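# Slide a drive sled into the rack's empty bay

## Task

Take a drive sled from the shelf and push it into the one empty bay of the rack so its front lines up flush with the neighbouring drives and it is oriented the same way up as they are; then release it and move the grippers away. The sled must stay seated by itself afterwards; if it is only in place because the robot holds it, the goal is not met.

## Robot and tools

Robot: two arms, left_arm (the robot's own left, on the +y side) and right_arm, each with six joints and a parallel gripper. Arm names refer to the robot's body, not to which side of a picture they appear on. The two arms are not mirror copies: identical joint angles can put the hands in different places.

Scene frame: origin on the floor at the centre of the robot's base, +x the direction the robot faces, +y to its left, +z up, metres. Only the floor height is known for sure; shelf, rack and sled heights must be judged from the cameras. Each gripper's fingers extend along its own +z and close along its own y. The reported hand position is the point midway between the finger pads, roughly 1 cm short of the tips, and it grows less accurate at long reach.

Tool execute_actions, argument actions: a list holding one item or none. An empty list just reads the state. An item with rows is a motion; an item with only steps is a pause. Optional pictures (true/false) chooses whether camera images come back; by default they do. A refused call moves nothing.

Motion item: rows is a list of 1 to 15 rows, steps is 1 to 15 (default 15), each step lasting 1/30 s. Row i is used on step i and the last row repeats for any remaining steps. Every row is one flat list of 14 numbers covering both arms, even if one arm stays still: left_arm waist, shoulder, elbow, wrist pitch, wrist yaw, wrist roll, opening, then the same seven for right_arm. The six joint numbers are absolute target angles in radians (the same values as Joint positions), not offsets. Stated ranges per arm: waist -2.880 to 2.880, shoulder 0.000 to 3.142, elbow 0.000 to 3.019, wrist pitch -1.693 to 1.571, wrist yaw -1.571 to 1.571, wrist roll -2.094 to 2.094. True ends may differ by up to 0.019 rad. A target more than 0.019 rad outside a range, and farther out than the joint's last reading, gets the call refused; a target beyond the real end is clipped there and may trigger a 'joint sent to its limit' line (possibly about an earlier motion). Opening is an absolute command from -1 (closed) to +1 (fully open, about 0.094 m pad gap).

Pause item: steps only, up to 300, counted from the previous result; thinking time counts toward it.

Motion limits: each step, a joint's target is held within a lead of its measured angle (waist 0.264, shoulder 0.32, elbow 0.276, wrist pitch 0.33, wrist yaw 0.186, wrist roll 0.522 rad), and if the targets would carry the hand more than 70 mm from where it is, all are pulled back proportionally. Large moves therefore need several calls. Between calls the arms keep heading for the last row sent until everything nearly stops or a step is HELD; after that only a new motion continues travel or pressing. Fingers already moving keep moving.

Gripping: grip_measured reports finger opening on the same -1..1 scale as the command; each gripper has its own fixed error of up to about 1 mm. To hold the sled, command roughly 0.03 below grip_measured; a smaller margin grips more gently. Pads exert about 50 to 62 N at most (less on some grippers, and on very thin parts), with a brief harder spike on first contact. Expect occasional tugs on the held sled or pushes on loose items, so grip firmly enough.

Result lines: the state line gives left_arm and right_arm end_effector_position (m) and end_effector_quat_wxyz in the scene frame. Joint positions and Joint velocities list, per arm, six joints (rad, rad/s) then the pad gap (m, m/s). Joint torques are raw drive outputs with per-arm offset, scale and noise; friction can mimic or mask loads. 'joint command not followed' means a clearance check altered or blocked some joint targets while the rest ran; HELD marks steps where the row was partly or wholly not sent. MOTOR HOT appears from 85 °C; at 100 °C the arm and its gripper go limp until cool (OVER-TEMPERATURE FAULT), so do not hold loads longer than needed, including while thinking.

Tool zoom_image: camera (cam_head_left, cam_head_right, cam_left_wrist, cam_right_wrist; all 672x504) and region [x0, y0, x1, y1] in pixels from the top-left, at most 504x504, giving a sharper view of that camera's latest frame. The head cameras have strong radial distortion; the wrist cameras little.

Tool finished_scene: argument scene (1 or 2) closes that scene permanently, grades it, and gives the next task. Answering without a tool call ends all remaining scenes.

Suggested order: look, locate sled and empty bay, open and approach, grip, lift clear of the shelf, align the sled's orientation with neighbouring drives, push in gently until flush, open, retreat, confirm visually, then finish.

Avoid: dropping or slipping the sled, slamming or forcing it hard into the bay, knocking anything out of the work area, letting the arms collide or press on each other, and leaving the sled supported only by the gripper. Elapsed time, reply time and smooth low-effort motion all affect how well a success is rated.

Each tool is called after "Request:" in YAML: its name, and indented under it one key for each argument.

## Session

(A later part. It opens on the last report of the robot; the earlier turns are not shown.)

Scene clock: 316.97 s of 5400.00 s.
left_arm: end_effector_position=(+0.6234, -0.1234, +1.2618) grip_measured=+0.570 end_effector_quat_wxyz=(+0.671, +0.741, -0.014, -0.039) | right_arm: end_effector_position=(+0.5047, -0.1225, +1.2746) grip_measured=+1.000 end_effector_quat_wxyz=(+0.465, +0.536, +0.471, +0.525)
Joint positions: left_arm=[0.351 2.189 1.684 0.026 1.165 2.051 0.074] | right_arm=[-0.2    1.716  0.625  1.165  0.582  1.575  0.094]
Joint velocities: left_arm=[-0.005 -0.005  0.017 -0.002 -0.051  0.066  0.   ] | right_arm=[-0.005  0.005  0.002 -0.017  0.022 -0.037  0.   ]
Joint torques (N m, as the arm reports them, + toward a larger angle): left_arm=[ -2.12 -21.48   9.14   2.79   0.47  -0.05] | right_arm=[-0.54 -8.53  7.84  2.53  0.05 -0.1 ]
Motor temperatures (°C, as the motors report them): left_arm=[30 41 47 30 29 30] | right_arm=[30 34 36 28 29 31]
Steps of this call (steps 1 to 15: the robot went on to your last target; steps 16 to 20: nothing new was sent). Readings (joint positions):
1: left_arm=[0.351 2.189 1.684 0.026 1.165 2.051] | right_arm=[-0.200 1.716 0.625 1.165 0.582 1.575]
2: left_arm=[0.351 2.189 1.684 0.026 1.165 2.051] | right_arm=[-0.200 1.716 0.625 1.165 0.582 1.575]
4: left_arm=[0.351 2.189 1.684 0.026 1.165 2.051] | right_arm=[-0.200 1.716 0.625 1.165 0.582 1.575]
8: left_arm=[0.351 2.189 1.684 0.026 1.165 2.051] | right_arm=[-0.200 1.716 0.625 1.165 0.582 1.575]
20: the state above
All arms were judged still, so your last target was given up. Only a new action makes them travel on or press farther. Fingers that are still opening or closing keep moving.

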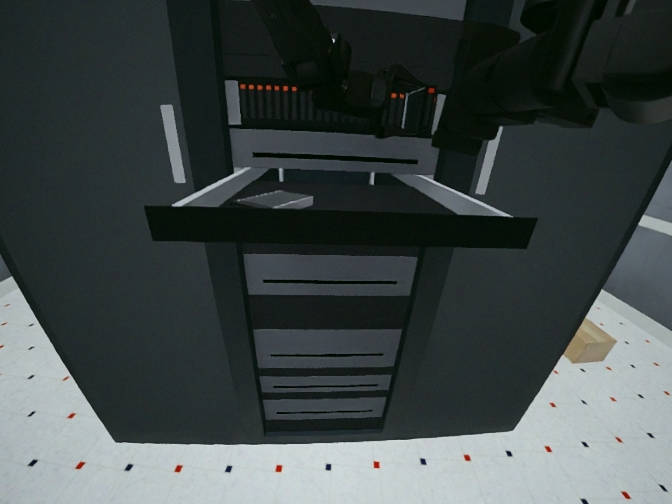

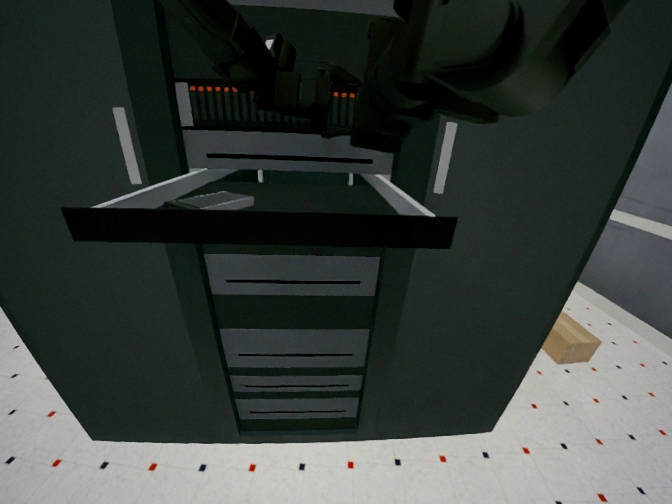

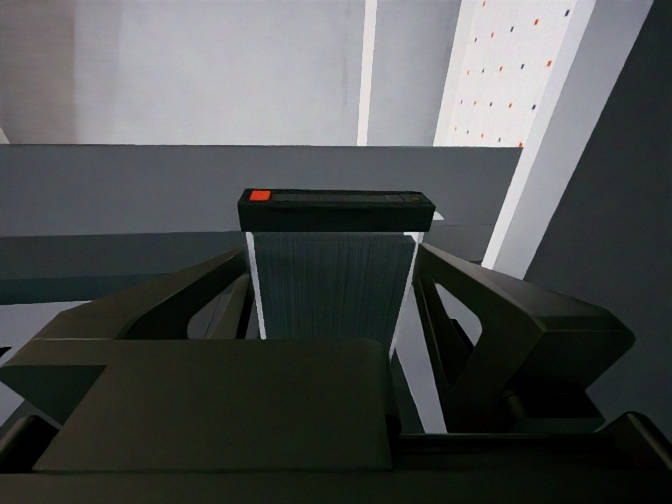

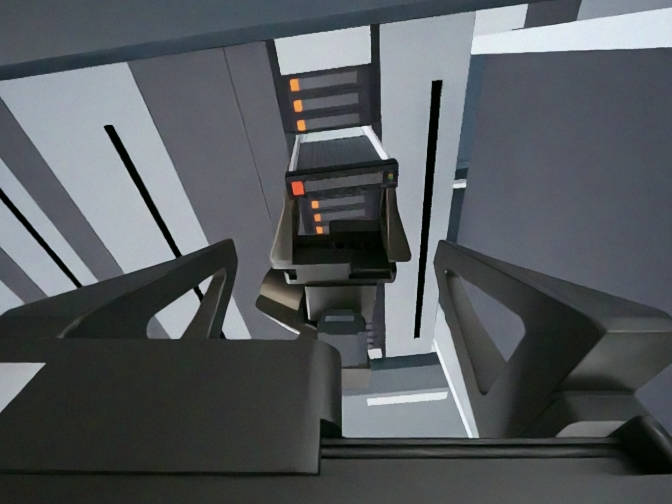

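Request:
execute_actions:
  actions:
    - {"rows": [[0.350,2.187,1.725,0.035,1.168,2.06,0.5,-0.215,1.72,0.66,1.19,0.585,1.585,1.0],[0.358,2.187,1.746,0.011,1.171,2.06,0.5,-0.215,1.72,0.66,1.19,0.585,1.585,1.0],[0.358,2.187,1.746,0.011,1.171,2.06,0.5,-0.215,1.72,0.66,1.19,0.585,1.585,1.0],[0.3585,2.188,1.7488,0.0095,1.1714,2.06,0.5,-0.215,1.72,0.66,1.19,0.585,1.585,1.0],[0.359,2.1893,1.7516,0.008,1.1718,2.06,0.5,-0.215,1.72,0.66,1.19,0.585,1.585,1.0],[0.3595,2.1906,1.7544,0.0064,1.1722,2.06,0.5,-0.215,1.72,0.66,1.19,0.585,1.585,1.0],[0.360,2.1919,1.7572,0.0049,1.1726,2.06,0.5,-0.215,1.72,0.66,1.19,0.585,1.585,1.0],[0.3605,2.1932,1.760,0.0034,1.173,2.06,0.5,-0.215,1.72,0.66,1.19,0.585,1.585,1.0],[0.361,2.1945,1.7628,0.0018,1.1735,2.06,0.5,-0.215,1.72,0.66,1.19,0.585,1.585,1.0]], "steps": 15}
  pictures: false

Request:
execute_actions:
  actions:
    - {"steps": 15}
  pictures: false

Scene clock: 319.37 s of 5400.00 s.
left_arm: end_effector_position=(+0.6269, -0.1236, +1.2646) grip_measured=+0.570 end_effector_quat_wxyz=(+0.671, +0.740, -0.015, -0.039) | right_arm: end_effector_position=(+0.5047, -0.1225, +1.2746) grip_measured=+1.000 end_effector_quat_wxyz=(+0.465, +0.536, +0.471, +0.525)
Joint positions: left_arm=[0.352 2.193 1.7   0.016 1.168 2.051 0.074] | right_arm=[-0.2    1.716  0.625  1.165  0.582  1.575  0.094]
Joint velocities: left_arm=[-0.005  0.005  0.002 -0.012 -0.051 -0.037 -0.001] | right_arm=[ 0.005  0.005  0.002 -0.002 -0.022 -0.037  0.   ]
Joint torques (N m, as the arm reports them, + toward a larger angle): left_arm=[ -1.02 -21.45  12.54   1.07   0.73  -0.06] | right_arm=[-0.57 -8.5   7.84  2.51  0.05 -0.1 ]
Motor temperatures (°C, as the motors report them): left_arm=[30 41 46 30 29 30] | right_arm=[30 34 35 28 29 31]
Steps of this call (steps 1 to 57: nothing new was sent; steps 58 to 72: all 15 steps of this action). Readings (joint positions):
58: left_arm=[0.351 2.189 1.684 0.026 1.165 2.051] | right_arm=[-0.200 1.716 0.625 1.165 0.582 1.575]
59: left_arm=[0.351 2.189 1.684 0.026 1.165 2.051] | right_arm=[-0.200 1.716 0.625 1.165 0.582 1.575]
61: left_arm=[0.351 2.189 1.684 0.026 1.165 2.051] | right_arm=[-0.200 1.716 0.625 1.165 0.582 1.575]
65: left_arm=[0.351 2.190 1.690 0.021 1.166 2.051] | right_arm=[-0.200 1.716 0.625 1.165 0.582 1.575]
72: the state above

Scene clock: 319.87 s of 5400.00 s.
left_arm: end_effector_position=(+0.6269, -0.1236, +1.2646) grip_measured=+0.570 end_effector_quat_wxyz=(+0.671, +0.740, -0.015, -0.039) | right_arm: end_effector_position=(+0.5047, -0.1225, +1.2746) grip_measured=+1.000 end_effector_quat_wxyz=(+0.465, +0.536, +0.471, +0.525)
Joint positions: left_arm=[0.352 2.193 1.7   0.016 1.168 2.051 0.074] | right_arm=[-0.2    1.716  0.625  1.165  0.582  1.575  0.094]
Joint velocities: left_arm=[-0.015 -0.015 -0.002 -0.017  0.066 -0.066 -0.001] | right_arm=[-0.005 -0.005 -0.012 -0.007  0.007  0.022  0.   ]
Joint torques (N m, as the arm reports them, + toward a larger angle): left_arm=[ -1.01 -20.73  12.55   0.94   0.75  -0.07] | right_arm=[-0.65 -8.49  7.84  2.51  0.05 -0.1 ]
Motor temperatures (°C, as the motors report them): left_arm=[30 41 46 30 29 30] | right_arm=[30 34 35 28 29 31]
Steps of this call (steps 1 to 15: the robot went on to your last target). Readings (joint positions):
1: left_arm=[0.352 2.193 1.700 0.016 1.168 2.051] | right_arm=[-0.200 1.716 0.625 1.165 0.582 1.575]
2: left_arm=[0.352 2.193 1.700 0.016 1.168 2.051] | right_arm=[-0.200 1.716 0.625 1.165 0.582 1.575]
4: left_arm=[0.352 2.193 1.700 0.016 1.168 2.051] | right_arm=[-0.200 1.716 0.625 1.165 0.582 1.575]
8: left_arm=[0.352 2.193 1.700 0.016 1.168 2.051] | right_arm=[-0.200 1.716 0.625 1.165 0.582 1.575]
15: the state above
All arms were judged still, so your last target was given up. Only a new action makes them travel on or press farther. Fingers that are still opening or closing keep moving.

Request:
execute_actions:
  actions:
    - {"rows": [[0.361,2.1955,1.7628,0.0018,1.1735,2.06,0.5,-0.215,1.72,0.66,1.19,0.585,1.585,1.0],[0.361,2.1955,1.7628,0.0018,1.1735,2.06,0.5,-0.215,1.72,0.66,1.19,0.585,1.585,1.0],[0.361,2.1965,1.7628,0.0018,1.1735,2.06,0.5,-0.215,1.72,0.66,1.19,0.585,1.585,1.0],[0.361,2.1965,1.7628,0.0018,1.1735,2.06,0.5,-0.215,1.72,0.66,1.19,0.585,1.585,1.0],[0.361,2.1975,1.7628,0.0018,1.1735,2.06,0.5,-0.215,1.72,0.66,1.19,0.585,1.585,1.0]], "steps": 15}
  pictures: false

Request:
execute_actions:
  actions:
    - {"steps": 15}
  pictures: false

Scene clock: 321.33 s of 5400.00 s.
left_arm: end_effector_position=(+0.6268, -0.1239, +1.2621) grip_measured=+0.570 end_effector_quat_wxyz=(+0.671, +0.740, -0.014, -0.040) | right_arm: end_effector_position=(+0.5047, -0.1225, +1.2746) grip_measured=+1.000 end_effector_quat_wxyz=(+0.465, +0.536, +0.471, +0.525)
Joint positions: left_arm=[0.352 2.197 1.7   0.016 1.168 2.051 0.074] | right_arm=[-0.2    1.716  0.625  1.165  0.582  1.575  0.094]
Joint velocities: left_arm=[-0.005 -0.005  0.002 -0.007 -0.051  0.037  0.   ] | right_arm=[-0.005 -0.015  0.002  0.017  0.022 -0.051  0.   ]
Joint torques (N m, as the arm reports them, + toward a larger angle): left_arm=[ -0.43 -21.44  12.45   1.     0.72  -0.03] | right_arm=[-0.59 -8.49  7.82  2.54  0.05 -0.1 ]
Motor temperatures (°C, as the motors report them): left_arm=[30 41 47 30 29 30] | right_arm=[30 34 35 28 29 31]
Steps of this call (steps 1 to 29: nothing new was sent; steps 30 to 44: all 15 steps of this action). Readings (joint positions):
30: left_arm=[0.352 2.193 1.700 0.016 1.168 2.051] | right_arm=[-0.200 1.716 0.625 1.165 0.582 1.575]
31: left_arm=[0.352 2.193 1.700 0.016 1.168 2.051] | right_arm=[-0.200 1.716 0.625 1.165 0.582 1.575]
33: left_arm=[0.352 2.194 1.700 0.016 1.168 2.051] | right_arm=[-0.200 1.716 0.625 1.165 0.582 1.575]
37: left_arm=[0.352 2.194 1.700 0.016 1.168 2.051] | right_arm=[-0.200 1.716 0.625 1.165 0.582 1.575]
44: the state above

Scene clock: 321.83 s of 5400.00 s.
left_arm: end_effector_position=(+0.6268, -0.1239, +1.2621) grip_measured=+0.570 end_effector_quat_wxyz=(+0.671, +0.740, -0.014, -0.040) | right_arm: end_effector_position=(+0.5047, -0.1225, +1.2746) grip_measured=+1.000 end_effector_quat_wxyz=(+0.465, +0.536, +0.471, +0.525)
Joint positions: left_arm=[0.352 2.197 1.7   0.016 1.168 2.051 0.074] | right_arm=[-0.2    1.716  0.625  1.165  0.582  1.575  0.094]
Joint velocities: left_arm=[-0.005  0.005  0.002 -0.022 -0.051 -0.037 -0.   ] | right_arm=[-0.005 -0.015 -0.007  0.002  0.037 -0.095  0.   ]
Joint torques (N m, as the arm reports them, + toward a larger angle): left_arm=[ -0.61 -21.38  12.56   0.95   0.74  -0.04] | right_arm=[-0.58 -8.54  7.84  2.53  0.05 -0.1 ]
Motor temperatures (°C, as the motors report them): left_arm=[30 41 47 30 29 30] | right_arm=[30 34 35 28 29 31]
Steps of this call (steps 1 to 15: the robot went on to your last target). Readings (joint positions):
1: left_arm=[0.352 2.197 1.700 0.016 1.168 2.051] | right_arm=[-0.200 1.716 0.625 1.165 0.582 1.575]
2: left_arm=[0.352 2.197 1.700 0.016 1.168 2.051] | right_arm=[-0.200 1.716 0.625 1.165 0.582 1.575]
4: left_arm=[0.352 2.197 1.700 0.016 1.168 2.051] | right_arm=[-0.200 1.716 0.625 1.165 0.582 1.575]
8: left_arm=[0.352 2.197 1.700 0.016 1.168 2.051] | right_arm=[-0.200 1.716 0.625 1.165 0.582 1.575]
15: the state above
All arms were judged still, so your last target was given up. Only a new action makes them travel on or press farther. Fingers that are still opening or closing keep moving.

Request:
execute_actions:
  actions:
    - {"rows": [[0.3625,2.1975,1.7628,0.0018,1.1735,2.06,0.5,-0.215,1.72,0.66,1.19,0.585,1.585,1.0],[0.3625,2.1975,1.7628,0.0018,1.1735,2.06,0.5,-0.215,1.72,0.66,1.19,0.585,1.585,1.0],[0.3625,2.1975,1.7628,0.0018,1.1735,2.06,0.5,-0.215,1.72,0.66,1.19,0.585,1.585,1.0],[0.3629,2.199,1.7658,0.0002,1.1739,2.06,0.5,-0.215,1.72,0.66,1.19,0.585,1.585,1.0],[0.3629,2.199,1.7658,0.0002,1.1739,2.06,0.5,-0.215,1.72,0.66,1.19,0.585,1.585,1.0],[0.3633,2.2005,1.7688,-0.0014,1.1743,2.06,0.5,-0.215,1.72,0.66,1.19,0.585,1.585,1.0],[0.3633,2.2005,1.7688,-0.0014,1.1743,2.06,0.5,-0.215,1.72,0.66,1.19,0.585,1.585,1.0],[0.3637,2.202,1.7718,-0.003,1.1747,2.06,0.5,-0.215,1.72,0.66,1.19,0.585,1.585,1.0],[0.3637,2.202,1.7718,-0.003,1.1747,2.06,0.5,-0.215,1.72,0.66,1.19,0.585,1.585,1.0],[0.3641,2.2035,1.7748,-0.0046,1.1751,2.06,0.5,-0.215,1.72,0.66,1.19,0.585,1.585,1.0],[0.3641,2.2035,1.7748,-0.0046,1.1751,2.06,0.5,-0.215,1.72,0.66,1.19,0.585,1.585,1.0],[0.3645,2.205,1.7778,-0.0062,1.1755,2.06,0.5,-0.215,1.72,0.66,1.19,0.585,1.585,1.0],[0.3645,2.205,1.7778,-0.0062,1.1755,2.06,0.5,-0.215,1.72,0.66,1.19,0.585,1.585,1.0],[0.365,2.2067,1.781,-0.008,1.176,2.06,0.5,-0.215,1.72,0.66,1.19,0.585,1.585,1.0]], "steps": 15}
  pictures: false

Request:
execute_actions:
  actions:
    - {"steps": 15}

Request:
zoom_image:
  camera: "cam_right_wrist"
  region: [270, 70, 420, 210]

Scene clock: 324.83 s of 5400.00 s.
left_arm: end_effector_position=(+0.6273, -0.1237, +1.2618) grip_measured=+0.570 end_effector_quat_wxyz=(+0.671, +0.740, -0.014, -0.042) | right_arm: end_effector_position=(+0.5047, -0.1225, +1.2746) grip_measured=+1.000 end_effector_quat_wxyz=(+0.465, +0.536, +0.471, +0.525)
Joint positions: left_arm=[0.353 2.198 1.703 0.012 1.17  2.051 0.074] | right_arm=[-0.2    1.716  0.625  1.165  0.582  1.575  0.094]
Joint velocities: left_arm=[-0.005 -0.015 -0.017 -0.007 -0.037 -0.051 -0.   ] | right_arm=[-0.005 -0.015  0.002  0.002 -0.022  0.037  0.   ]
Joint torques (N m, as the arm reports them, + toward a larger angle): left_arm=[ -0.73 -20.61  13.62   1.02   0.79  -0.05] | right_arm=[-0.57 -8.49  7.82  2.53  0.05 -0.1 ]
Motor temperatures (°C, as the motors report them): left_arm=[30 42 47 30 29 30] | right_arm=[30 34 35 28 29 31]
Steps of this call (steps 1 to 75: nothing new was sent; steps 76 to 90: all 15 steps of this action). Readings (joint positions):
76: left_arm=[0.353 2.197 1.700 0.016 1.168 2.051] | right_arm=[-0.200 1.716 0.625 1.165 0.582 1.575]
77: left_arm=[0.353 2.197 1.700 0.016 1.168 2.051] | right_arm=[-0.200 1.716 0.625 1.165 0.582 1.575]
79: left_arm=[0.353 2.197 1.700 0.016 1.168 2.051] | right_arm=[-0.200 1.716 0.625 1.165 0.582 1.575]
83: left_arm=[0.353 2.198 1.702 0.014 1.170 2.051] | right_arm=[-0.200 1.716 0.625 1.165 0.582 1.575]
90: the state above

Scene clock: 325.33 s of 5400.00 s.
left_arm: end_effector_position=(+0.6273, -0.1237, +1.2618) grip_measured=+0.570 end_effector_quat_wxyz=(+0.671, +0.740, -0.014, -0.042) | right_arm: end_effector_position=(+0.5047, -0.1225, +1.2746) grip_measured=+1.000 end_effector_quat_wxyz=(+0.465, +0.536, +0.471, +0.525)
Joint positions: left_arm=[0.353 2.198 1.703 0.012 1.17  2.051 0.074] | right_arm=[-0.2    1.716  0.625  1.165  0.582  1.575  0.094]
Joint velocities: left_arm=[ 0.015 -0.005 -0.002  0.002  0.051 -0.066  0.001] | right_arm=[-0.015 -0.005  0.007 -0.007 -0.037 -0.022  0.   ]
Joint torques (N m, as the arm reports them, + toward a larger angle): left_arm=[ -0.24 -20.51  13.45   0.66   0.74  -0.06] | right_arm=[-0.56 -8.51  7.84  2.54  0.05 -0.09]
Motor temperatures (°C, as the motors report them): left_arm=[30 42 47 30 29 30] | right_arm=[30 34 35 28 29 31]
Steps of this call (steps 1 to 15: the robot went on to your last target). Readings (joint positions):
1: left_arm=[0.353 2.198 1.703 0.012 1.170 2.051] | right_arm=[-0.200 1.716 0.625 1.165 0.582 1.575]
2: left_arm=[0.353 2.198 1.703 0.012 1.170 2.051] | right_arm=[-0.200 1.716 0.625 1.165 0.582 1.575]
4: left_arm=[0.353 2.198 1.703 0.012 1.170 2.051] | right_arm=[-0.200 1.716 0.625 1.165 0.582 1.575]
8: left_arm=[0.353 2.198 1.703 0.012 1.170 2.051] | right_arm=[-0.200 1.716 0.625 1.165 0.582 1.575]
15: the state above
All arms were judged still, so your last target was given up. Only a new action makes them travel on or press farther. Fingers that are still opening or closing keep moving.

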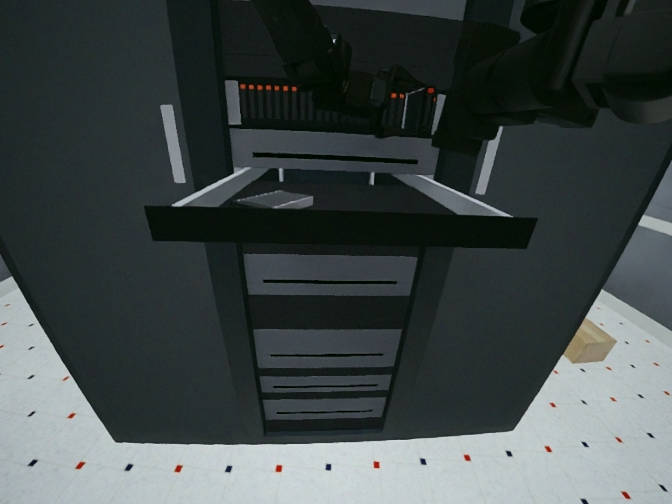

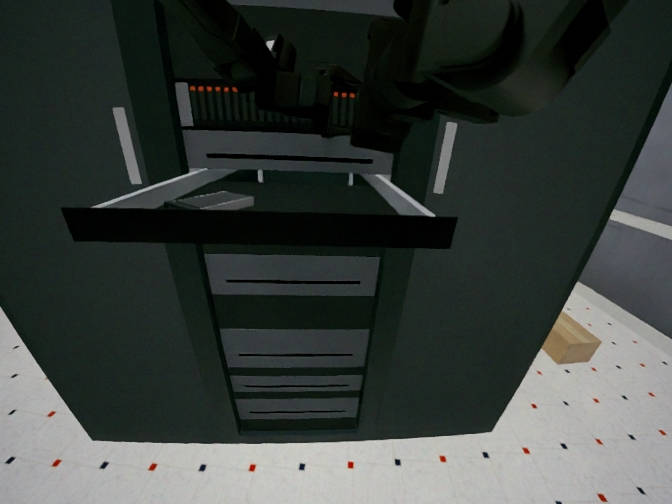

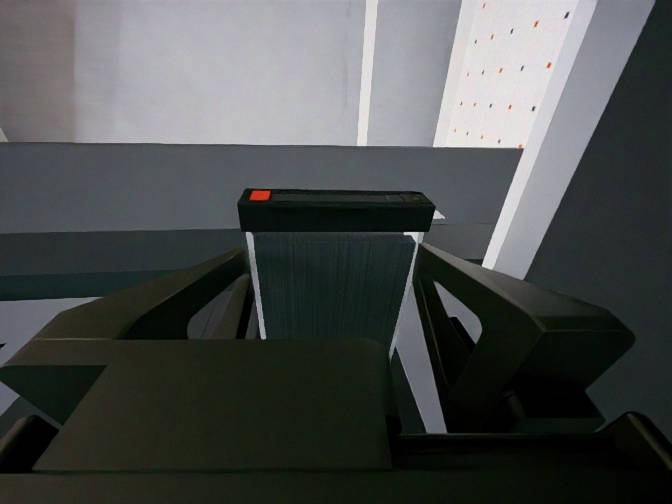

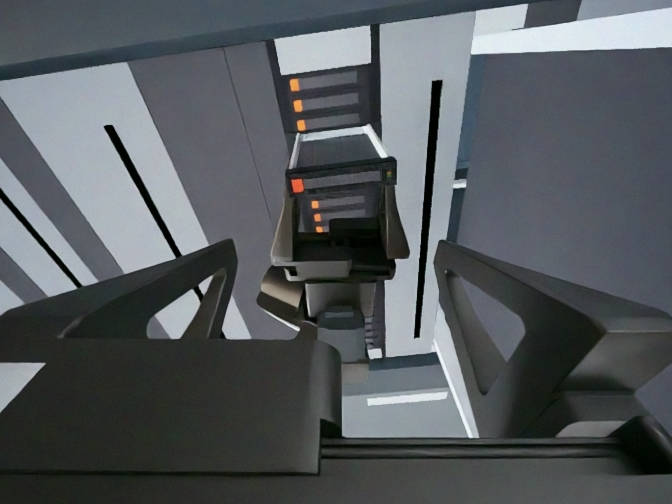

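Region (270, 70, 420, 210) of cam_right_wrist's 672x504 image, scaled by 3.360, with more detail than that image has; it fills the top 470 rows of this view, and the rest is white.

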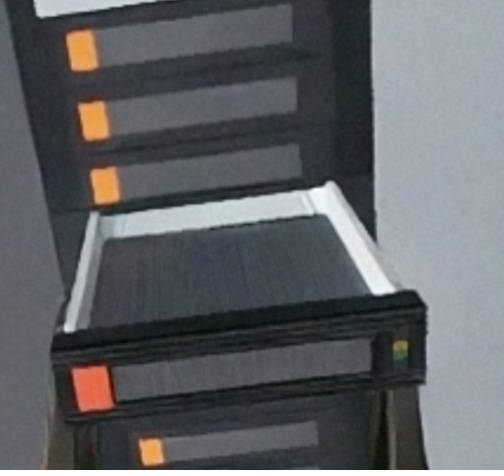

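Request:
zoom_image:
  camera: "cam_right_wrist"
  region: [280, 100, 340, 160]

Request:
zoom_image:
  camera: "cam_right_wrist"
  region: [340, 95, 400, 155]

Region (280, 100, 340, 160) of cam_right_wrist's 672x504 image, scaled by 8.400, with more detail than that image has.

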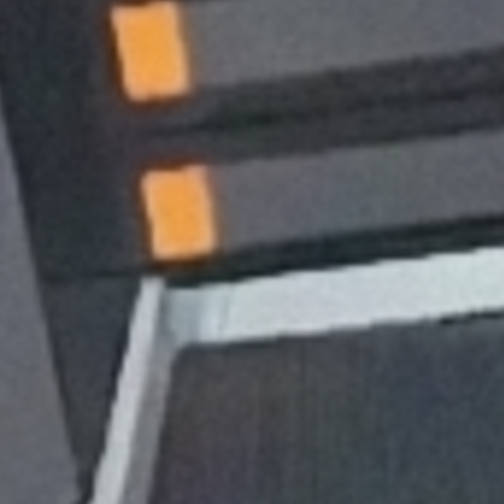

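Region (340, 95, 400, 155) of cam_right_wrist's 672x504 image, scaled by 8.400, with more detail than that image has.

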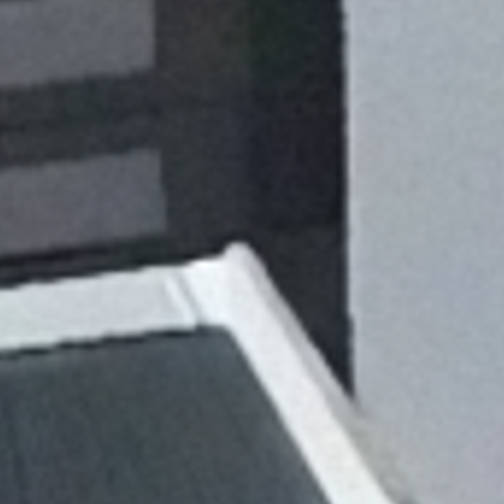

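Request:
execute_actions:
  actions:
    - {"rows": [[0.3605,2.19,1.74,0.02,1.17,2.06,0.5,-0.215,1.72,0.66,1.19,0.585,1.585,1.0],[0.3605,2.18,1.72,0.03,1.168,2.06,0.5,-0.215,1.72,0.66,1.19,0.585,1.585,1.0],[0.3605,2.17,1.705,0.04,1.166,2.06,0.5,-0.215,1.72,0.66,1.19,0.585,1.585,1.0],[0.3605,2.16,1.70,0.05,1.164,2.06,0.5,-0.215,1.72,0.66,1.19,0.585,1.585,1.0],[0.3605,2.15,1.70,0.058,1.164,2.06,0.5,-0.215,1.72,0.66,1.19,0.585,1.585,1.0],[0.3605,2.145,1.70,0.058,1.164,2.06,0.5,-0.215,1.72,0.66,1.19,0.585,1.585,1.0]], "steps": 15}
  pictures: false

Request:
execute_actions:
  actions:
    - {"steps": 15}
  pictures: false

Scene clock: 331.00 s of 5400.00 s.
left_arm: end_effector_position=(+0.6257, -0.1211, +1.2667) grip_measured=+0.570 end_effector_quat_wxyz=(+0.672, +0.740, -0.015, -0.036) | right_arm: end_effector_position=(+0.5047, -0.1225, +1.2746) grip_measured=+1.000 end_effector_quat_wxyz=(+0.465, +0.536, +0.471, +0.525)
Joint positions: left_arm=[0.354 2.183 1.687 0.024 1.166 2.051 0.074] | right_arm=[-0.2    1.716  0.625  1.165  0.582  1.575  0.094]
Joint velocities: left_arm=[-0.015 -0.034  0.002  0.007  0.022  0.007 -0.001] | right_arm=[-0.015  0.005 -0.002 -0.002 -0.007 -0.022  0.   ]
Joint torques (N m, as the arm reports them, + toward a larger angle): left_arm=[ -1.41 -24.84   8.82   2.79   0.43  -0.02] | right_arm=[-0.62 -8.54  7.84  2.56  0.05 -0.09]
Motor temperatures (°C, as the motors report them): left_arm=[30 42 48 30 30 30] | right_arm=[30 34 35 28 29 31]
Steps of this call (steps 1 to 90: nothing new was sent; then 2.17 s passed at rest; steps 91 to 105: all 15 steps of this action). Readings (joint positions):
91: left_arm=[0.353 2.198 1.703 0.012 1.170 2.051] | right_arm=[-0.200 1.716 0.625 1.165 0.582 1.575]
92: left_arm=[0.353 2.198 1.703 0.012 1.170 2.051] | right_arm=[-0.200 1.716 0.625 1.165 0.582 1.575]
94: left_arm=[0.353 2.198 1.700 0.013 1.168 2.051] | right_arm=[-0.200 1.716 0.625 1.165 0.582 1.575]
98: left_arm=[0.354 2.192 1.688 0.021 1.166 2.051] | right_arm=[-0.200 1.716 0.625 1.165 0.582 1.575]
105: the state above

Scene clock: 331.50 s of 5400.00 s.
left_arm: end_effector_position=(+0.6258, -0.1209, +1.2688) grip_measured=+0.570 end_effector_quat_wxyz=(+0.672, +0.739, -0.016, -0.034) | right_arm: end_effector_position=(+0.5047, -0.1225, +1.2746) grip_measured=+1.000 end_effector_quat_wxyz=(+0.465, +0.536, +0.471, +0.525)
Joint positions: left_arm=[0.354 2.181 1.687 0.025 1.166 2.051 0.074] | right_arm=[-0.2    1.716  0.625  1.165  0.582  1.575  0.094]
Joint velocities: left_arm=[-0.005 -0.005  0.007 -0.007 -0.037  0.037  0.   ] | right_arm=[-0.015  0.005 -0.002  0.012 -0.066 -0.007  0.   ]
Joint torques (N m, as the arm reports them, + toward a larger angle): left_arm=[ -0.53 -23.92   8.86   2.98   0.44  -0.05] | right_arm=[-0.63 -8.44  7.83  2.53  0.05 -0.1 ]
Motor temperatures (°C, as the motors report them): left_arm=[30 42 48 30 30 30] | right_arm=[30 34 35 28 29 31]
Steps of this call (steps 1 to 15: the robot went on to your last target). Readings (joint positions):
1: left_arm=[0.354 2.182 1.687 0.025 1.166 2.051] | right_arm=[-0.200 1.716 0.625 1.165 0.582 1.575]
2: left_arm=[0.354 2.181 1.687 0.025 1.166 2.051] | right_arm=[-0.200 1.716 0.625 1.165 0.582 1.575]
4: left_arm=[0.354 2.181 1.687 0.025 1.166 2.051] | right_arm=[-0.200 1.716 0.625 1.165 0.582 1.575]
8: left_arm=[0.354 2.181 1.687 0.025 1.166 2.051] | right_arm=[-0.200 1.716 0.625 1.165 0.582 1.575]
15: the state above
All arms were judged still, so your last target was given up. Only a new action makes them travel on or press farther. Fingers that are still opening or closing keep moving.

Request:
execute_actions:
  actions:
    - {"rows": [[0.3605,2.165,1.72,0.04,1.168,2.06,0.5,-0.215,1.72,0.66,1.19,0.585,1.585,1.0],[0.3605,2.178,1.735,0.025,1.17,2.06,0.5,-0.215,1.72,0.66,1.19,0.585,1.585,1.0],[0.3615,2.182,1.744,0.013,1.171,2.06,0.5,-0.215,1.72,0.66,1.19,0.585,1.585,1.0],[0.3615,2.184,1.744,0.013,1.171,2.06,0.5,-0.215,1.72,0.66,1.19,0.585,1.585,1.0],[0.3615,2.186,1.744,0.013,1.171,2.06,0.5,-0.215,1.72,0.66,1.19,0.585,1.585,1.0],[0.3615,2.1875,1.744,0.013,1.171,2.06,0.5,-0.215,1.72,0.66,1.19,0.585,1.585,1.0],[0.3615,2.189,1.744,0.013,1.171,2.06,0.5,-0.215,1.72,0.66,1.19,0.585,1.585,1.0],[0.3615,2.190,1.744,0.013,1.171,2.06,0.5,-0.215,1.72,0.66,1.19,0.585,1.585,1.0],[0.3615,2.1905,1.744,0.013,1.171,2.06,0.5,-0.215,1.72,0.66,1.19,0.585,1.585,1.0]], "steps": 15}
  pictures: false

Request:
execute_actions:
  actions:
    - {"steps": 15}
  pictures: false

Scene clock: 333.57 s of 5400.00 s.
left_arm: end_effector_position=(+0.6254, -0.1216, +1.2609) grip_measured=+0.570 end_effector_quat_wxyz=(+0.671, +0.741, -0.013, -0.038) | right_arm: end_effector_position=(+0.5047, -0.1225, +1.2746) grip_measured=+1.000 end_effector_quat_wxyz=(+0.465, +0.536, +0.471, +0.525)
Joint positions: left_arm=[0.354 2.191 1.687 0.025 1.166 2.051 0.074] | right_arm=[-0.2    1.716  0.625  1.165  0.582  1.575  0.094]
Joint velocities: left_arm=[ 0.005  0.024  0.007  0.012  0.022 -0.007 -0.001] | right_arm=[-0.005 -0.005 -0.002 -0.017  0.095 -0.081  0.   ]
Joint torques (N m, as the arm reports them, + toward a larger angle): left_arm=[ -0.97 -20.85  12.     0.98   0.73  -0.05] | right_arm=[-0.59 -8.44  7.83  2.54  0.05 -0.09]
Motor temperatures (°C, as the motors report them): left_arm=[30 42 47 30 29 30] | right_arm=[30 34 35 28 29 31]
Steps of this call (steps 1 to 47: nothing new was sent; steps 48 to 62: all 15 steps of this action). Readings (joint positions):
48: left_arm=[0.354 2.181 1.687 0.025 1.166 2.051] | right_arm=[-0.200 1.716 0.625 1.165 0.582 1.575]
49: left_arm=[0.354 2.181 1.687 0.025 1.166 2.051] | right_arm=[-0.200 1.716 0.625 1.165 0.582 1.575]
51: left_arm=[0.354 2.181 1.687 0.025 1.166 2.051] | right_arm=[-0.200 1.716 0.625 1.165 0.582 1.575]
55: left_arm=[0.354 2.183 1.687 0.025 1.166 2.051] | right_arm=[-0.200 1.716 0.625 1.165 0.582 1.575]
62: the state above

Scene clock: 334.07 s of 5400.00 s.
left_arm: end_effector_position=(+0.6254, -0.1217, +1.2604) grip_measured=+0.570 end_effector_quat_wxyz=(+0.671, +0.741, -0.013, -0.039) | right_arm: end_effector_position=(+0.5047, -0.1225, +1.2746) grip_measured=+1.000 end_effector_quat_wxyz=(+0.465, +0.536, +0.471, +0.525)
Joint positions: left_arm=[0.354 2.192 1.687 0.025 1.166 2.051 0.074] | right_arm=[-0.2    1.716  0.625  1.165  0.582  1.575  0.094]
Joint velocities: left_arm=[-0.005  0.015 -0.002  0.022  0.022  0.007 -0.001] | right_arm=[-0.015  0.015 -0.002  0.007 -0.007  0.037  0.   ]
Joint torques (N m, as the arm reports them, + toward a larger angle): left_arm=[ -0.41 -21.27  11.97   1.02   0.73  -0.05] | right_arm=[-0.58 -8.54  7.84  2.52  0.05 -0.09]
Motor temperatures (°C, as the motors report them): left_arm=[30 42 47 30 29 30] | right_arm=[30 34 35 28 29 31]
Steps of this call (steps 1 to 15: the robot went on to your last target). Readings (joint positions):
1: left_arm=[0.354 2.192 1.687 0.025 1.166 2.051] | right_arm=[-0.200 1.716 0.625 1.165 0.582 1.575]
2: left_arm=[0.354 2.192 1.687 0.025 1.166 2.051] | right_arm=[-0.200 1.716 0.625 1.165 0.582 1.575]
4: left_arm=[0.354 2.192 1.687 0.025 1.166 2.051] | right_arm=[-0.200 1.716 0.625 1.165 0.582 1.575]
8: left_arm=[0.354 2.192 1.687 0.025 1.166 2.051] | right_arm=[-0.200 1.716 0.625 1.165 0.582 1.575]
15: the state above
All arms were judged still, so your last target was given up. Only a new action makes them travel on or press farther. Fingers that are still opening or closing keep moving.

Request:
execute_actions:
  actions:
    - {"rows": [[0.3625,2.1915,1.749,0.0105,1.1715,2.06,0.5,-0.215,1.72,0.66,1.19,0.585,1.585,1.0],[0.3625,2.1915,1.749,0.0105,1.1715,2.06,0.5,-0.215,1.72,0.66,1.19,0.585,1.585,1.0],[0.363,2.1925,1.7515,0.009,1.172,2.06,0.5,-0.215,1.72,0.66,1.19,0.585,1.585,1.0],[0.363,2.1925,1.7515,0.009,1.172,2.06,0.5,-0.215,1.72,0.66,1.19,0.585,1.585,1.0],[0.3635,2.1935,1.7535,0.0075,1.1725,2.06,0.5,-0.215,1.72,0.66,1.19,0.585,1.585,1.0]], "steps": 15}
  pictures: false

Request:
execute_actions:
  actions:
    - {"steps": 12}
  pictures: false

Scene clock: 336.50 s of 5400.00 s.
left_arm: end_effector_position=(+0.6269, -0.1210, +1.2613) grip_measured=+0.570 end_effector_quat_wxyz=(+0.671, +0.741, -0.013, -0.038) | right_arm: end_effector_position=(+0.5047, -0.1225, +1.2746) grip_measured=+1.000 end_effector_quat_wxyz=(+0.465, +0.536, +0.471, +0.525)
Joint positions: left_arm=[0.356 2.193 1.691 0.023 1.166 2.051 0.074] | right_arm=[-0.2    1.716  0.625  1.165  0.582  1.575  0.094]
Joint velocities: left_arm=[ 0.024  0.005  0.002  0.002  0.037  0.037 -0.001] | right_arm=[-0.005 -0.015  0.007  0.002 -0.022  0.051  0.   ]
Joint torques (N m, as the arm reports them, + toward a larger angle): left_arm=[ -0.89 -21.34  12.4    1.08   0.82  -0.06] | right_arm=[-0.57 -8.46  7.83  2.53  0.05 -0.1 ]
Motor temperatures (°C, as the motors report them): left_arm=[30 42 47 30 30 30] | right_arm=[30 34 35 28 29 31]
Steps of this call (steps 1 to 58: nothing new was sent; steps 59 to 73: all 15 steps of this action). Readings (joint positions):
59: left_arm=[0.354 2.192 1.687 0.025 1.166 2.051] | right_arm=[-0.200 1.716 0.625 1.165 0.582 1.575]
60: left_arm=[0.354 2.192 1.687 0.025 1.166 2.051] | right_arm=[-0.200 1.716 0.625 1.165 0.582 1.575]
62: left_arm=[0.354 2.192 1.687 0.025 1.166 2.051] | right_arm=[-0.200 1.716 0.625 1.165 0.582 1.575]
66: left_arm=[0.354 2.193 1.689 0.023 1.166 2.051] | right_arm=[-0.200 1.716 0.625 1.165 0.582 1.575]
73: the state above

Scene clock: 336.90 s of 5400.00 s.
left_arm: end_effector_position=(+0.6269, -0.1210, +1.2613) grip_measured=+0.570 end_effector_quat_wxyz=(+0.671, +0.741, -0.013, -0.038) | right_arm: end_effector_position=(+0.5047, -0.1225, +1.2746) grip_measured=+1.000 end_effector_quat_wxyz=(+0.465, +0.536, +0.471, +0.525)
Joint positions: left_arm=[0.356 2.193 1.691 0.023 1.166 2.051 0.074] | right_arm=[-0.2    1.716  0.625  1.165  0.582  1.575  0.094]
Joint velocities: left_arm=[-0.024 -0.005  0.002 -0.022  0.066 -0.095 -0.001] | right_arm=[-0.005 -0.005 -0.007  0.002 -0.037  0.081  0.   ]
Joint torques (N m, as the arm reports them, + toward a larger angle): left_arm=[ -1.   -21.15  12.36   0.96   0.82  -0.06] | right_arm=[-0.64 -8.5   7.82  2.54  0.06 -0.1 ]
Motor temperatures (°C, as the motors report them): left_arm=[30 42 47 30 30 30] | right_arm=[30 34 35 28 29 31]
Steps of this call (steps 1 to 12: the robot went on to your last target). Readings (joint positions):
1: left_arm=[0.356 2.193 1.691 0.023 1.166 2.051] | right_arm=[-0.200 1.716 0.625 1.165 0.582 1.575]
2: left_arm=[0.356 2.193 1.691 0.023 1.166 2.051] | right_arm=[-0.200 1.716 0.625 1.165 0.582 1.575]
4: left_arm=[0.356 2.193 1.691 0.023 1.166 2.051] | right_arm=[-0.200 1.716 0.625 1.165 0.582 1.575]
8: left_arm=[0.356 2.193 1.691 0.023 1.166 2.051] | right_arm=[-0.200 1.716 0.625 1.165 0.582 1.575]
12: the state above

Request:
execute_actions:
  actions: []

Request:
zoom_image:
  camera: "cam_right_wrist"
  region: [280, 100, 340, 160]

Request:
zoom_image:
  camera: "cam_right_wrist"
  region: [340, 95, 400, 155]

Scene clock: 338.03 s of 5400.00 s.
left_arm: end_effector_position=(+0.6269, -0.1210, +1.2613) grip_measured=+0.570 end_effector_quat_wxyz=(+0.671, +0.741, -0.013, -0.038) | right_arm: end_effector_position=(+0.5047, -0.1225, +1.2746) grip_measured=+1.000 end_effector_quat_wxyz=(+0.465, +0.536, +0.471, +0.525)
Joint positions: left_arm=[0.356 2.193 1.691 0.023 1.166 2.051 0.074] | right_arm=[-0.2    1.716  0.625  1.165  0.582  1.575  0.094]
Joint velocities: left_arm=[-0.005  0.005 -0.007 -0.007  0.007  0.022 -0.001] | right_arm=[-0.005 -0.005  0.002  0.012  0.022 -0.051  0.   ]
Joint torques (N m, as the arm reports them, + toward a larger angle): left_arm=[ -0.63 -20.91  12.43   1.01   0.8   -0.04] | right_arm=[-0.65 -8.49  7.84  2.53  0.06 -0.09]
Motor temperatures (°C, as the motors report them): left_arm=[30 42 47 30 30 30] | right_arm=[30 34 35 28 29 31]
Steps of this call (steps 1 to 15: the robot went on to your last target; steps 16 to 34: nothing new was sent). Readings (joint positions):
1: left_arm=[0.356 2.193 1.691 0.023 1.166 2.051] | right_arm=[-0.200 1.716 0.625 1.165 0.582 1.575]
2: left_arm=[0.356 2.193 1.691 0.023 1.166 2.051] | right_arm=[-0.200 1.716 0.625 1.165 0.582 1.575]
4: left_arm=[0.356 2.193 1.691 0.023 1.166 2.051] | right_arm=[-0.200 1.716 0.625 1.165 0.582 1.575]
8: left_arm=[0.356 2.193 1.691 0.023 1.166 2.051] | right_arm=[-0.200 1.716 0.625 1.165 0.582 1.575]
34: the state above
All arms were judged still, so your last target was given up. Only a new action makes them travel on or press farther. Fingers that are still opening or closing keep moving.

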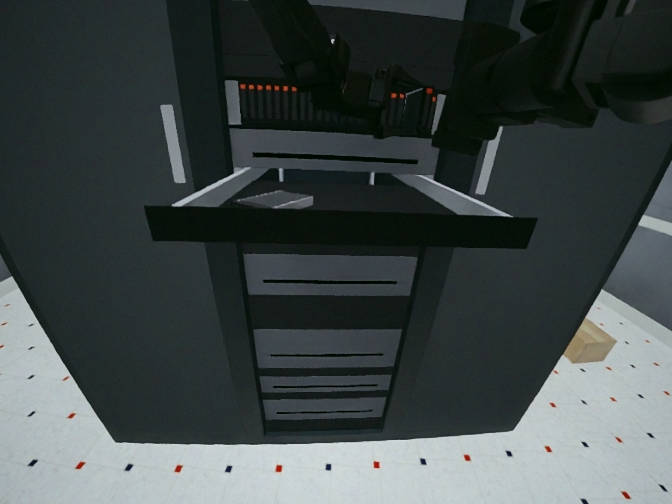

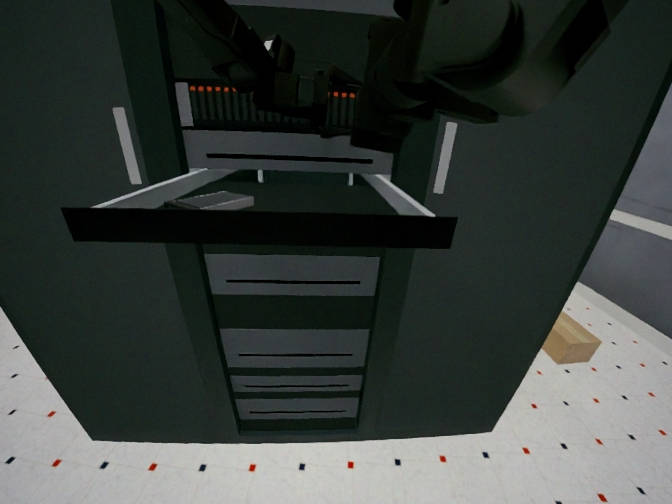

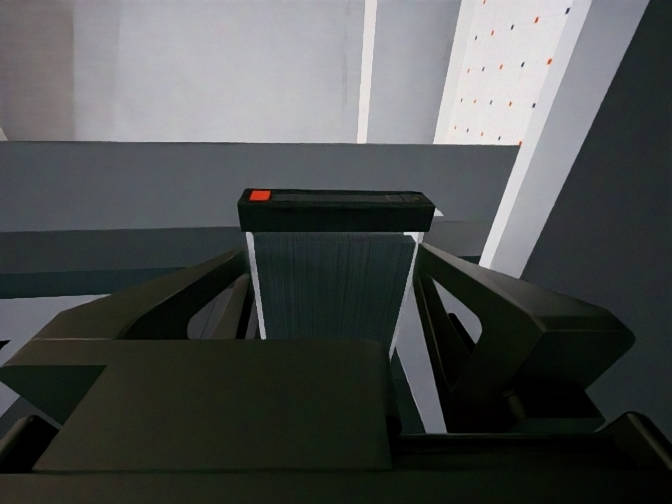

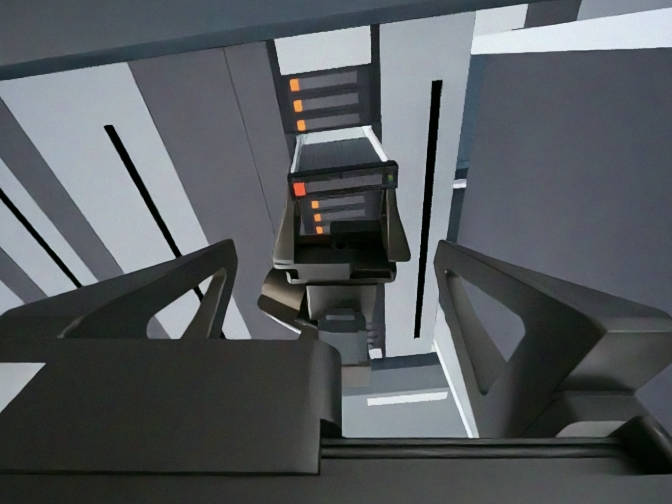

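Region (280, 100, 340, 160) of cam_right_wrist's 672x504 image, scaled by 8.400, with more detail than that image has.

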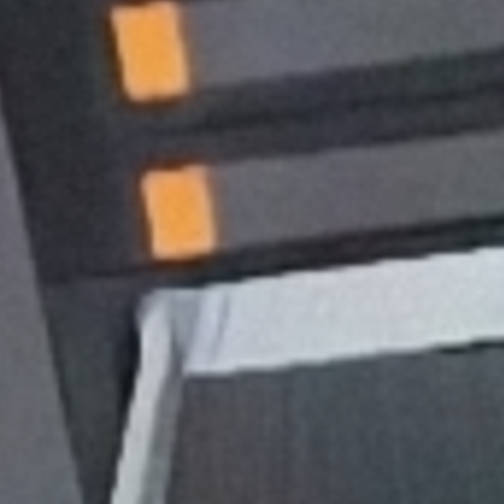

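Region (340, 95, 400, 155) of cam_right_wrist's 672x504 image, scaled by 8.400, with more detail than that image has.

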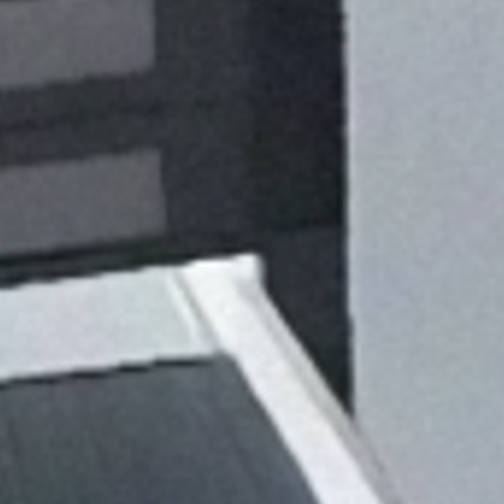

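Request:
zoom_image:
  camera: "cam_right_wrist"
  region: [452, 0, 672, 100]

Region (452, 0, 672, 100) of cam_right_wrist's 672x504 image, scaled by 2.291, with more detail than that image has; it fills the top 229 rows of this view, and the rest is white.

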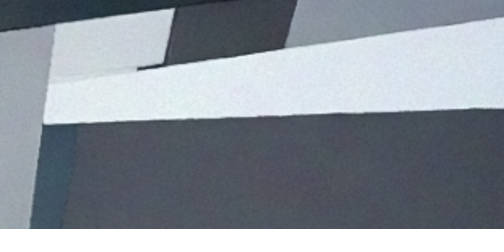

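Request:
execute_actions:
  actions:
    - {"rows": [[0.355,2.18,1.72,0.03,1.17,2.06,0.5,-0.215,1.72,0.66,1.19,0.585,1.585,1.0],[0.348,2.165,1.70,0.05,1.166,2.05,0.5,-0.215,1.72,0.66,1.19,0.585,1.585,1.0],[0.342,2.155,1.69,0.07,1.16,2.035,0.5,-0.215,1.72,0.66,1.19,0.585,1.585,1.0],[0.338,2.145,1.68,0.085,1.155,2.02,0.5,-0.215,1.72,0.66,1.19,0.585,1.585,1.0],[0.334,2.14,1.672,0.10,1.148,2.005,0.5,-0.215,1.72,0.66,1.19,0.585,1.585,1.0],[0.334,2.135,1.667,0.115,1.14,1.99,0.5,-0.215,1.72,0.66,1.19,0.585,1.585,1.0],[0.334,2.135,1.667,0.13,1.133,1.975,0.5,-0.215,1.72,0.66,1.19,0.585,1.585,1.0],[0.334,2.135,1.667,0.143,1.126,1.957,0.5,-0.215,1.72,0.66,1.19,0.585,1.585,1.0]], "steps": 15}
  pictures: false

Request:
execute_actions:
  actions:
    - {"steps": 20}
  pictures: false

Scene clock: 356.37 s of 5400.00 s.
left_arm: end_effector_position=(+0.6241, -0.1259, +1.2680) grip_measured=+0.570 end_effector_quat_wxyz=(+0.674, +0.738, +0.002, -0.027) | right_arm: end_effector_position=(+0.5047, -0.1225, +1.2746) grip_measured=+1.000 end_effector_quat_wxyz=(+0.465, +0.536, +0.471, +0.525)
Joint positions: left_arm=[0.344 2.173 1.654 0.108 1.128 1.98  0.074] | right_arm=[-0.2    1.716  0.625  1.165  0.582  1.575  0.094]
Joint velocities: left_arm=[-0.034 -0.024 -0.012  0.022  0.007 -0.125  0.001] | right_arm=[-0.005  0.005  0.017 -0.012  0.051  0.037  0.   ]
Joint torques (N m, as the arm reports them, + toward a larger angle): left_arm=[ -1.99 -24.07   8.8    2.94   0.36  -0.23] | right_arm=[-0.59 -8.61  7.83  2.53  0.05 -0.09]
Motor temperatures (°C, as the motors report them): left_arm=[30 42 48 30 30 30] | right_arm=[30 34 36 28 29 31]
Steps of this call (steps 1 to 90: nothing new was sent; then 14.83 s passed at rest; steps 91 to 105: all 15 steps of this action). Readings (joint positions):
91: left_arm=[0.356 2.193 1.691 0.023 1.166 2.051] | right_arm=[-0.200 1.716 0.625 1.165 0.582 1.575]
92: left_arm=[0.356 2.193 1.691 0.023 1.166 2.051] | right_arm=[-0.200 1.716 0.625 1.165 0.582 1.575]
94: left_arm=[0.355 2.191 1.685 0.033 1.160 2.048] | right_arm=[-0.200 1.716 0.625 1.165 0.582 1.575]
98: left_arm=[0.351 2.179 1.657 0.081 1.134 2.017] | right_arm=[-0.200 1.716 0.625 1.165 0.582 1.575]
105: the state above

Scene clock: 357.03 s of 5400.00 s.
left_arm: end_effector_position=(+0.6240, -0.1260, +1.2693) grip_measured=+0.570 end_effector_quat_wxyz=(+0.674, +0.738, +0.005, -0.030) | right_arm: end_effector_position=(+0.5047, -0.1225, +1.2746) grip_measured=+1.000 end_effector_quat_wxyz=(+0.465, +0.536, +0.471, +0.525)
Joint positions: left_arm=[0.343 2.171 1.654 0.109 1.128 1.97  0.074] | right_arm=[-0.2    1.716  0.625  1.165  0.582  1.575  0.094]
Joint velocities: left_arm=[-0.015 -0.015  0.007 -0.007 -0.037 -0.066  0.   ] | right_arm=[-0.005 -0.015  0.027 -0.007  0.007  0.007  0.   ]
Joint torques (N m, as the arm reports them, + toward a larger angle): left_arm=[ -1.54 -24.16   8.85   2.89   0.32  -0.23] | right_arm=[-0.66 -8.49  7.82  2.49  0.06 -0.1 ]
Motor temperatures (°C, as the motors report them): left_arm=[30 42 48 30 30 30] | right_arm=[30 34 36 28 29 31]
Steps of this call (steps 1 to 15: the robot went on to your last target; steps 16 to 20: nothing new was sent). Readings (joint positions):
1: left_arm=[0.343 2.172 1.654 0.109 1.128 1.977] | right_arm=[-0.200 1.716 0.625 1.165 0.582 1.575]
2: left_arm=[0.343 2.172 1.654 0.109 1.128 1.976] | right_arm=[-0.200 1.716 0.625 1.165 0.582 1.575]
4: left_arm=[0.343 2.171 1.654 0.109 1.128 1.974] | right_arm=[-0.200 1.716 0.625 1.165 0.582 1.575]
8: left_arm=[0.343 2.171 1.654 0.109 1.128 1.971] | right_arm=[-0.200 1.716 0.625 1.165 0.582 1.575]
20: the state above
All arms were judged still, so your last target was given up. Only a new action makes them travel on or press farther. Fingers that are still opening or closing keep moving.

Request:
execute_actions:
  actions:
    - {"rows": [[0.342,2.155,1.69,0.12,1.13,1.965,0.5,-0.215,1.72,0.66,1.19,0.585,1.585,1.0],[0.349,2.168,1.705,0.105,1.132,1.97,0.5,-0.215,1.72,0.66,1.19,0.585,1.585,1.0],[0.349,2.172,1.711,0.097,1.133,1.97,0.5,-0.215,1.72,0.66,1.19,0.585,1.585,1.0],[0.349,2.174,1.711,0.097,1.133,1.97,0.5,-0.215,1.72,0.66,1.19,0.585,1.585,1.0],[0.349,2.1755,1.711,0.097,1.133,1.97,0.5,-0.215,1.72,0.66,1.19,0.585,1.585,1.0],[0.349,2.1765,1.711,0.097,1.133,1.97,0.5,-0.215,1.72,0.66,1.19,0.585,1.585,1.0],[0.349,2.1775,1.711,0.097,1.133,1.97,0.5,-0.215,1.72,0.66,1.19,0.585,1.585,1.0]], "steps": 15}
  pictures: false

Request:
execute_actions:
  actions:
    - {"steps": 15}

Request:
zoom_image:
  camera: "cam_right_wrist"
  region: [270, 70, 420, 210]

Scene clock: 359.03 s of 5400.00 s.
left_arm: end_effector_position=(+0.6238, -0.1264, +1.2651) grip_measured=+0.570 end_effector_quat_wxyz=(+0.673, +0.738, +0.006, -0.032) | right_arm: end_effector_position=(+0.5047, -0.1225, +1.2746) grip_measured=+1.000 end_effector_quat_wxyz=(+0.465, +0.536, +0.471, +0.525)
Joint positions: left_arm=[0.343 2.177 1.654 0.109 1.128 1.97  0.074] | right_arm=[-0.2    1.716  0.625  1.165  0.582  1.575  0.094]
Joint velocities: left_arm=[-0.015  0.015  0.002 -0.002 -0.007 -0.007 -0.001] | right_arm=[-0.015 -0.015 -0.012  0.007 -0.037  0.022  0.   ]
Joint torques (N m, as the arm reports them, + toward a larger angle): left_arm=[ -1.04 -21.38  11.95   1.11   0.67  -0.14] | right_arm=[-0.63 -8.49  7.82  2.54  0.05 -0.1 ]
Motor temperatures (°C, as the motors report them): left_arm=[30 42 48 30 30 30] | right_arm=[30 34 36 28 29 31]
Steps of this call (steps 1 to 45: nothing new was sent; steps 46 to 60: all 15 steps of this action). Readings (joint positions):
46: left_arm=[0.343 2.171 1.654 0.109 1.128 1.970] | right_arm=[-0.200 1.716 0.625 1.165 0.582 1.575]
47: left_arm=[0.343 2.171 1.654 0.109 1.128 1.970] | right_arm=[-0.200 1.716 0.625 1.165 0.582 1.575]
49: left_arm=[0.343 2.171 1.654 0.109 1.128 1.970] | right_arm=[-0.200 1.716 0.625 1.165 0.582 1.575]
53: left_arm=[0.343 2.173 1.654 0.109 1.128 1.970] | right_arm=[-0.200 1.716 0.625 1.165 0.582 1.575]
60: the state above

Scene clock: 359.53 s of 5400.00 s.
left_arm: end_effector_position=(+0.6238, -0.1264, +1.2648) grip_measured=+0.570 end_effector_quat_wxyz=(+0.673, +0.739, +0.006, -0.032) | right_arm: end_effector_position=(+0.5047, -0.1225, +1.2746) grip_measured=+1.000 end_effector_quat_wxyz=(+0.465, +0.536, +0.471, +0.525)
Joint positions: left_arm=[0.343 2.177 1.654 0.109 1.128 1.97  0.074] | right_arm=[-0.2    1.716  0.625  1.165  0.582  1.575  0.094]
Joint velocities: left_arm=[-0.024 -0.005 -0.002 -0.012 -0.066 -0.051 -0.   ] | right_arm=[-0.015  0.015  0.002 -0.027 -0.022  0.007  0.   ]
Joint torques (N m, as the arm reports them, + toward a larger angle): left_arm=[ -1.25 -21.11  11.94   1.09   0.7   -0.13] | right_arm=[-0.55 -8.45  7.84  2.55  0.05 -0.09]
Motor temperatures (°C, as the motors report them): left_arm=[30 42 48 30 30 30] | right_arm=[30 34 36 28 29 31]
Steps of this call (steps 1 to 15: the robot went on to your last target). Readings (joint positions):
1: left_arm=[0.343 2.177 1.654 0.109 1.128 1.970] | right_arm=[-0.200 1.716 0.625 1.165 0.582 1.575]
2: left_arm=[0.343 2.177 1.654 0.109 1.128 1.970] | right_arm=[-0.200 1.716 0.625 1.165 0.582 1.575]
4: left_arm=[0.343 2.177 1.654 0.109 1.128 1.970] | right_arm=[-0.200 1.716 0.625 1.165 0.582 1.575]
8: left_arm=[0.343 2.177 1.654 0.109 1.128 1.970] | right_arm=[-0.200 1.716 0.625 1.165 0.582 1.575]
15: the state above
All arms were judged still, so your last target was given up. Only a new action makes them travel on or press farther. Fingers that are still opening or closing keep moving.

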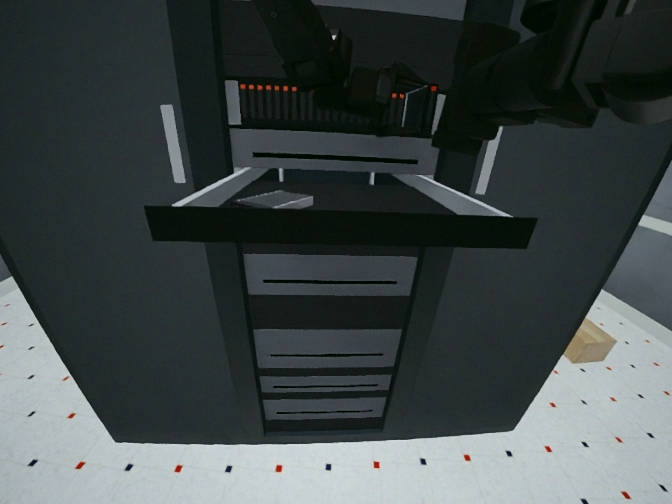

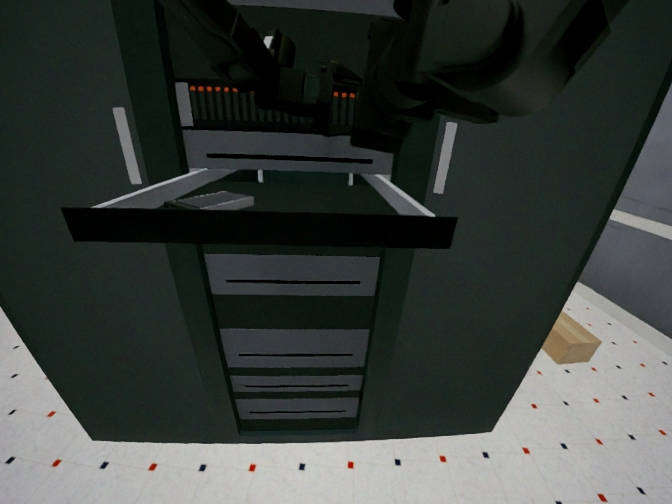

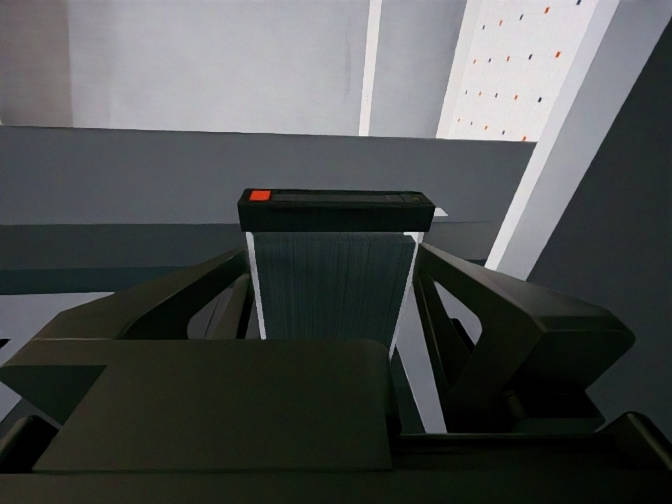

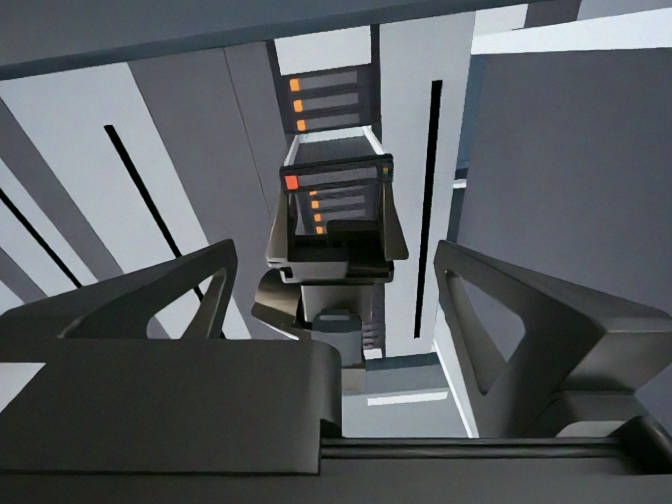

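Region (270, 70, 420, 210) of cam_right_wrist's 672x504 image, scaled by 3.360, with more detail than that image has; it fills the top 470 rows of this view, and the rest is white.

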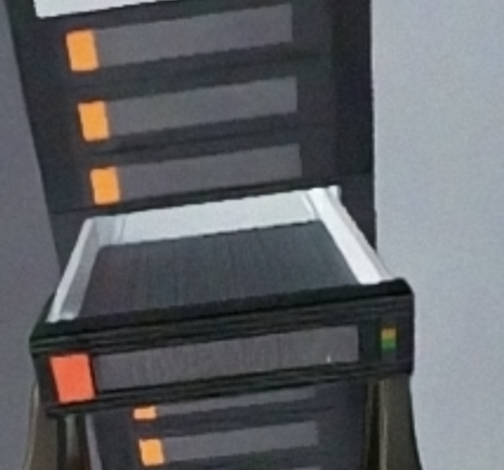

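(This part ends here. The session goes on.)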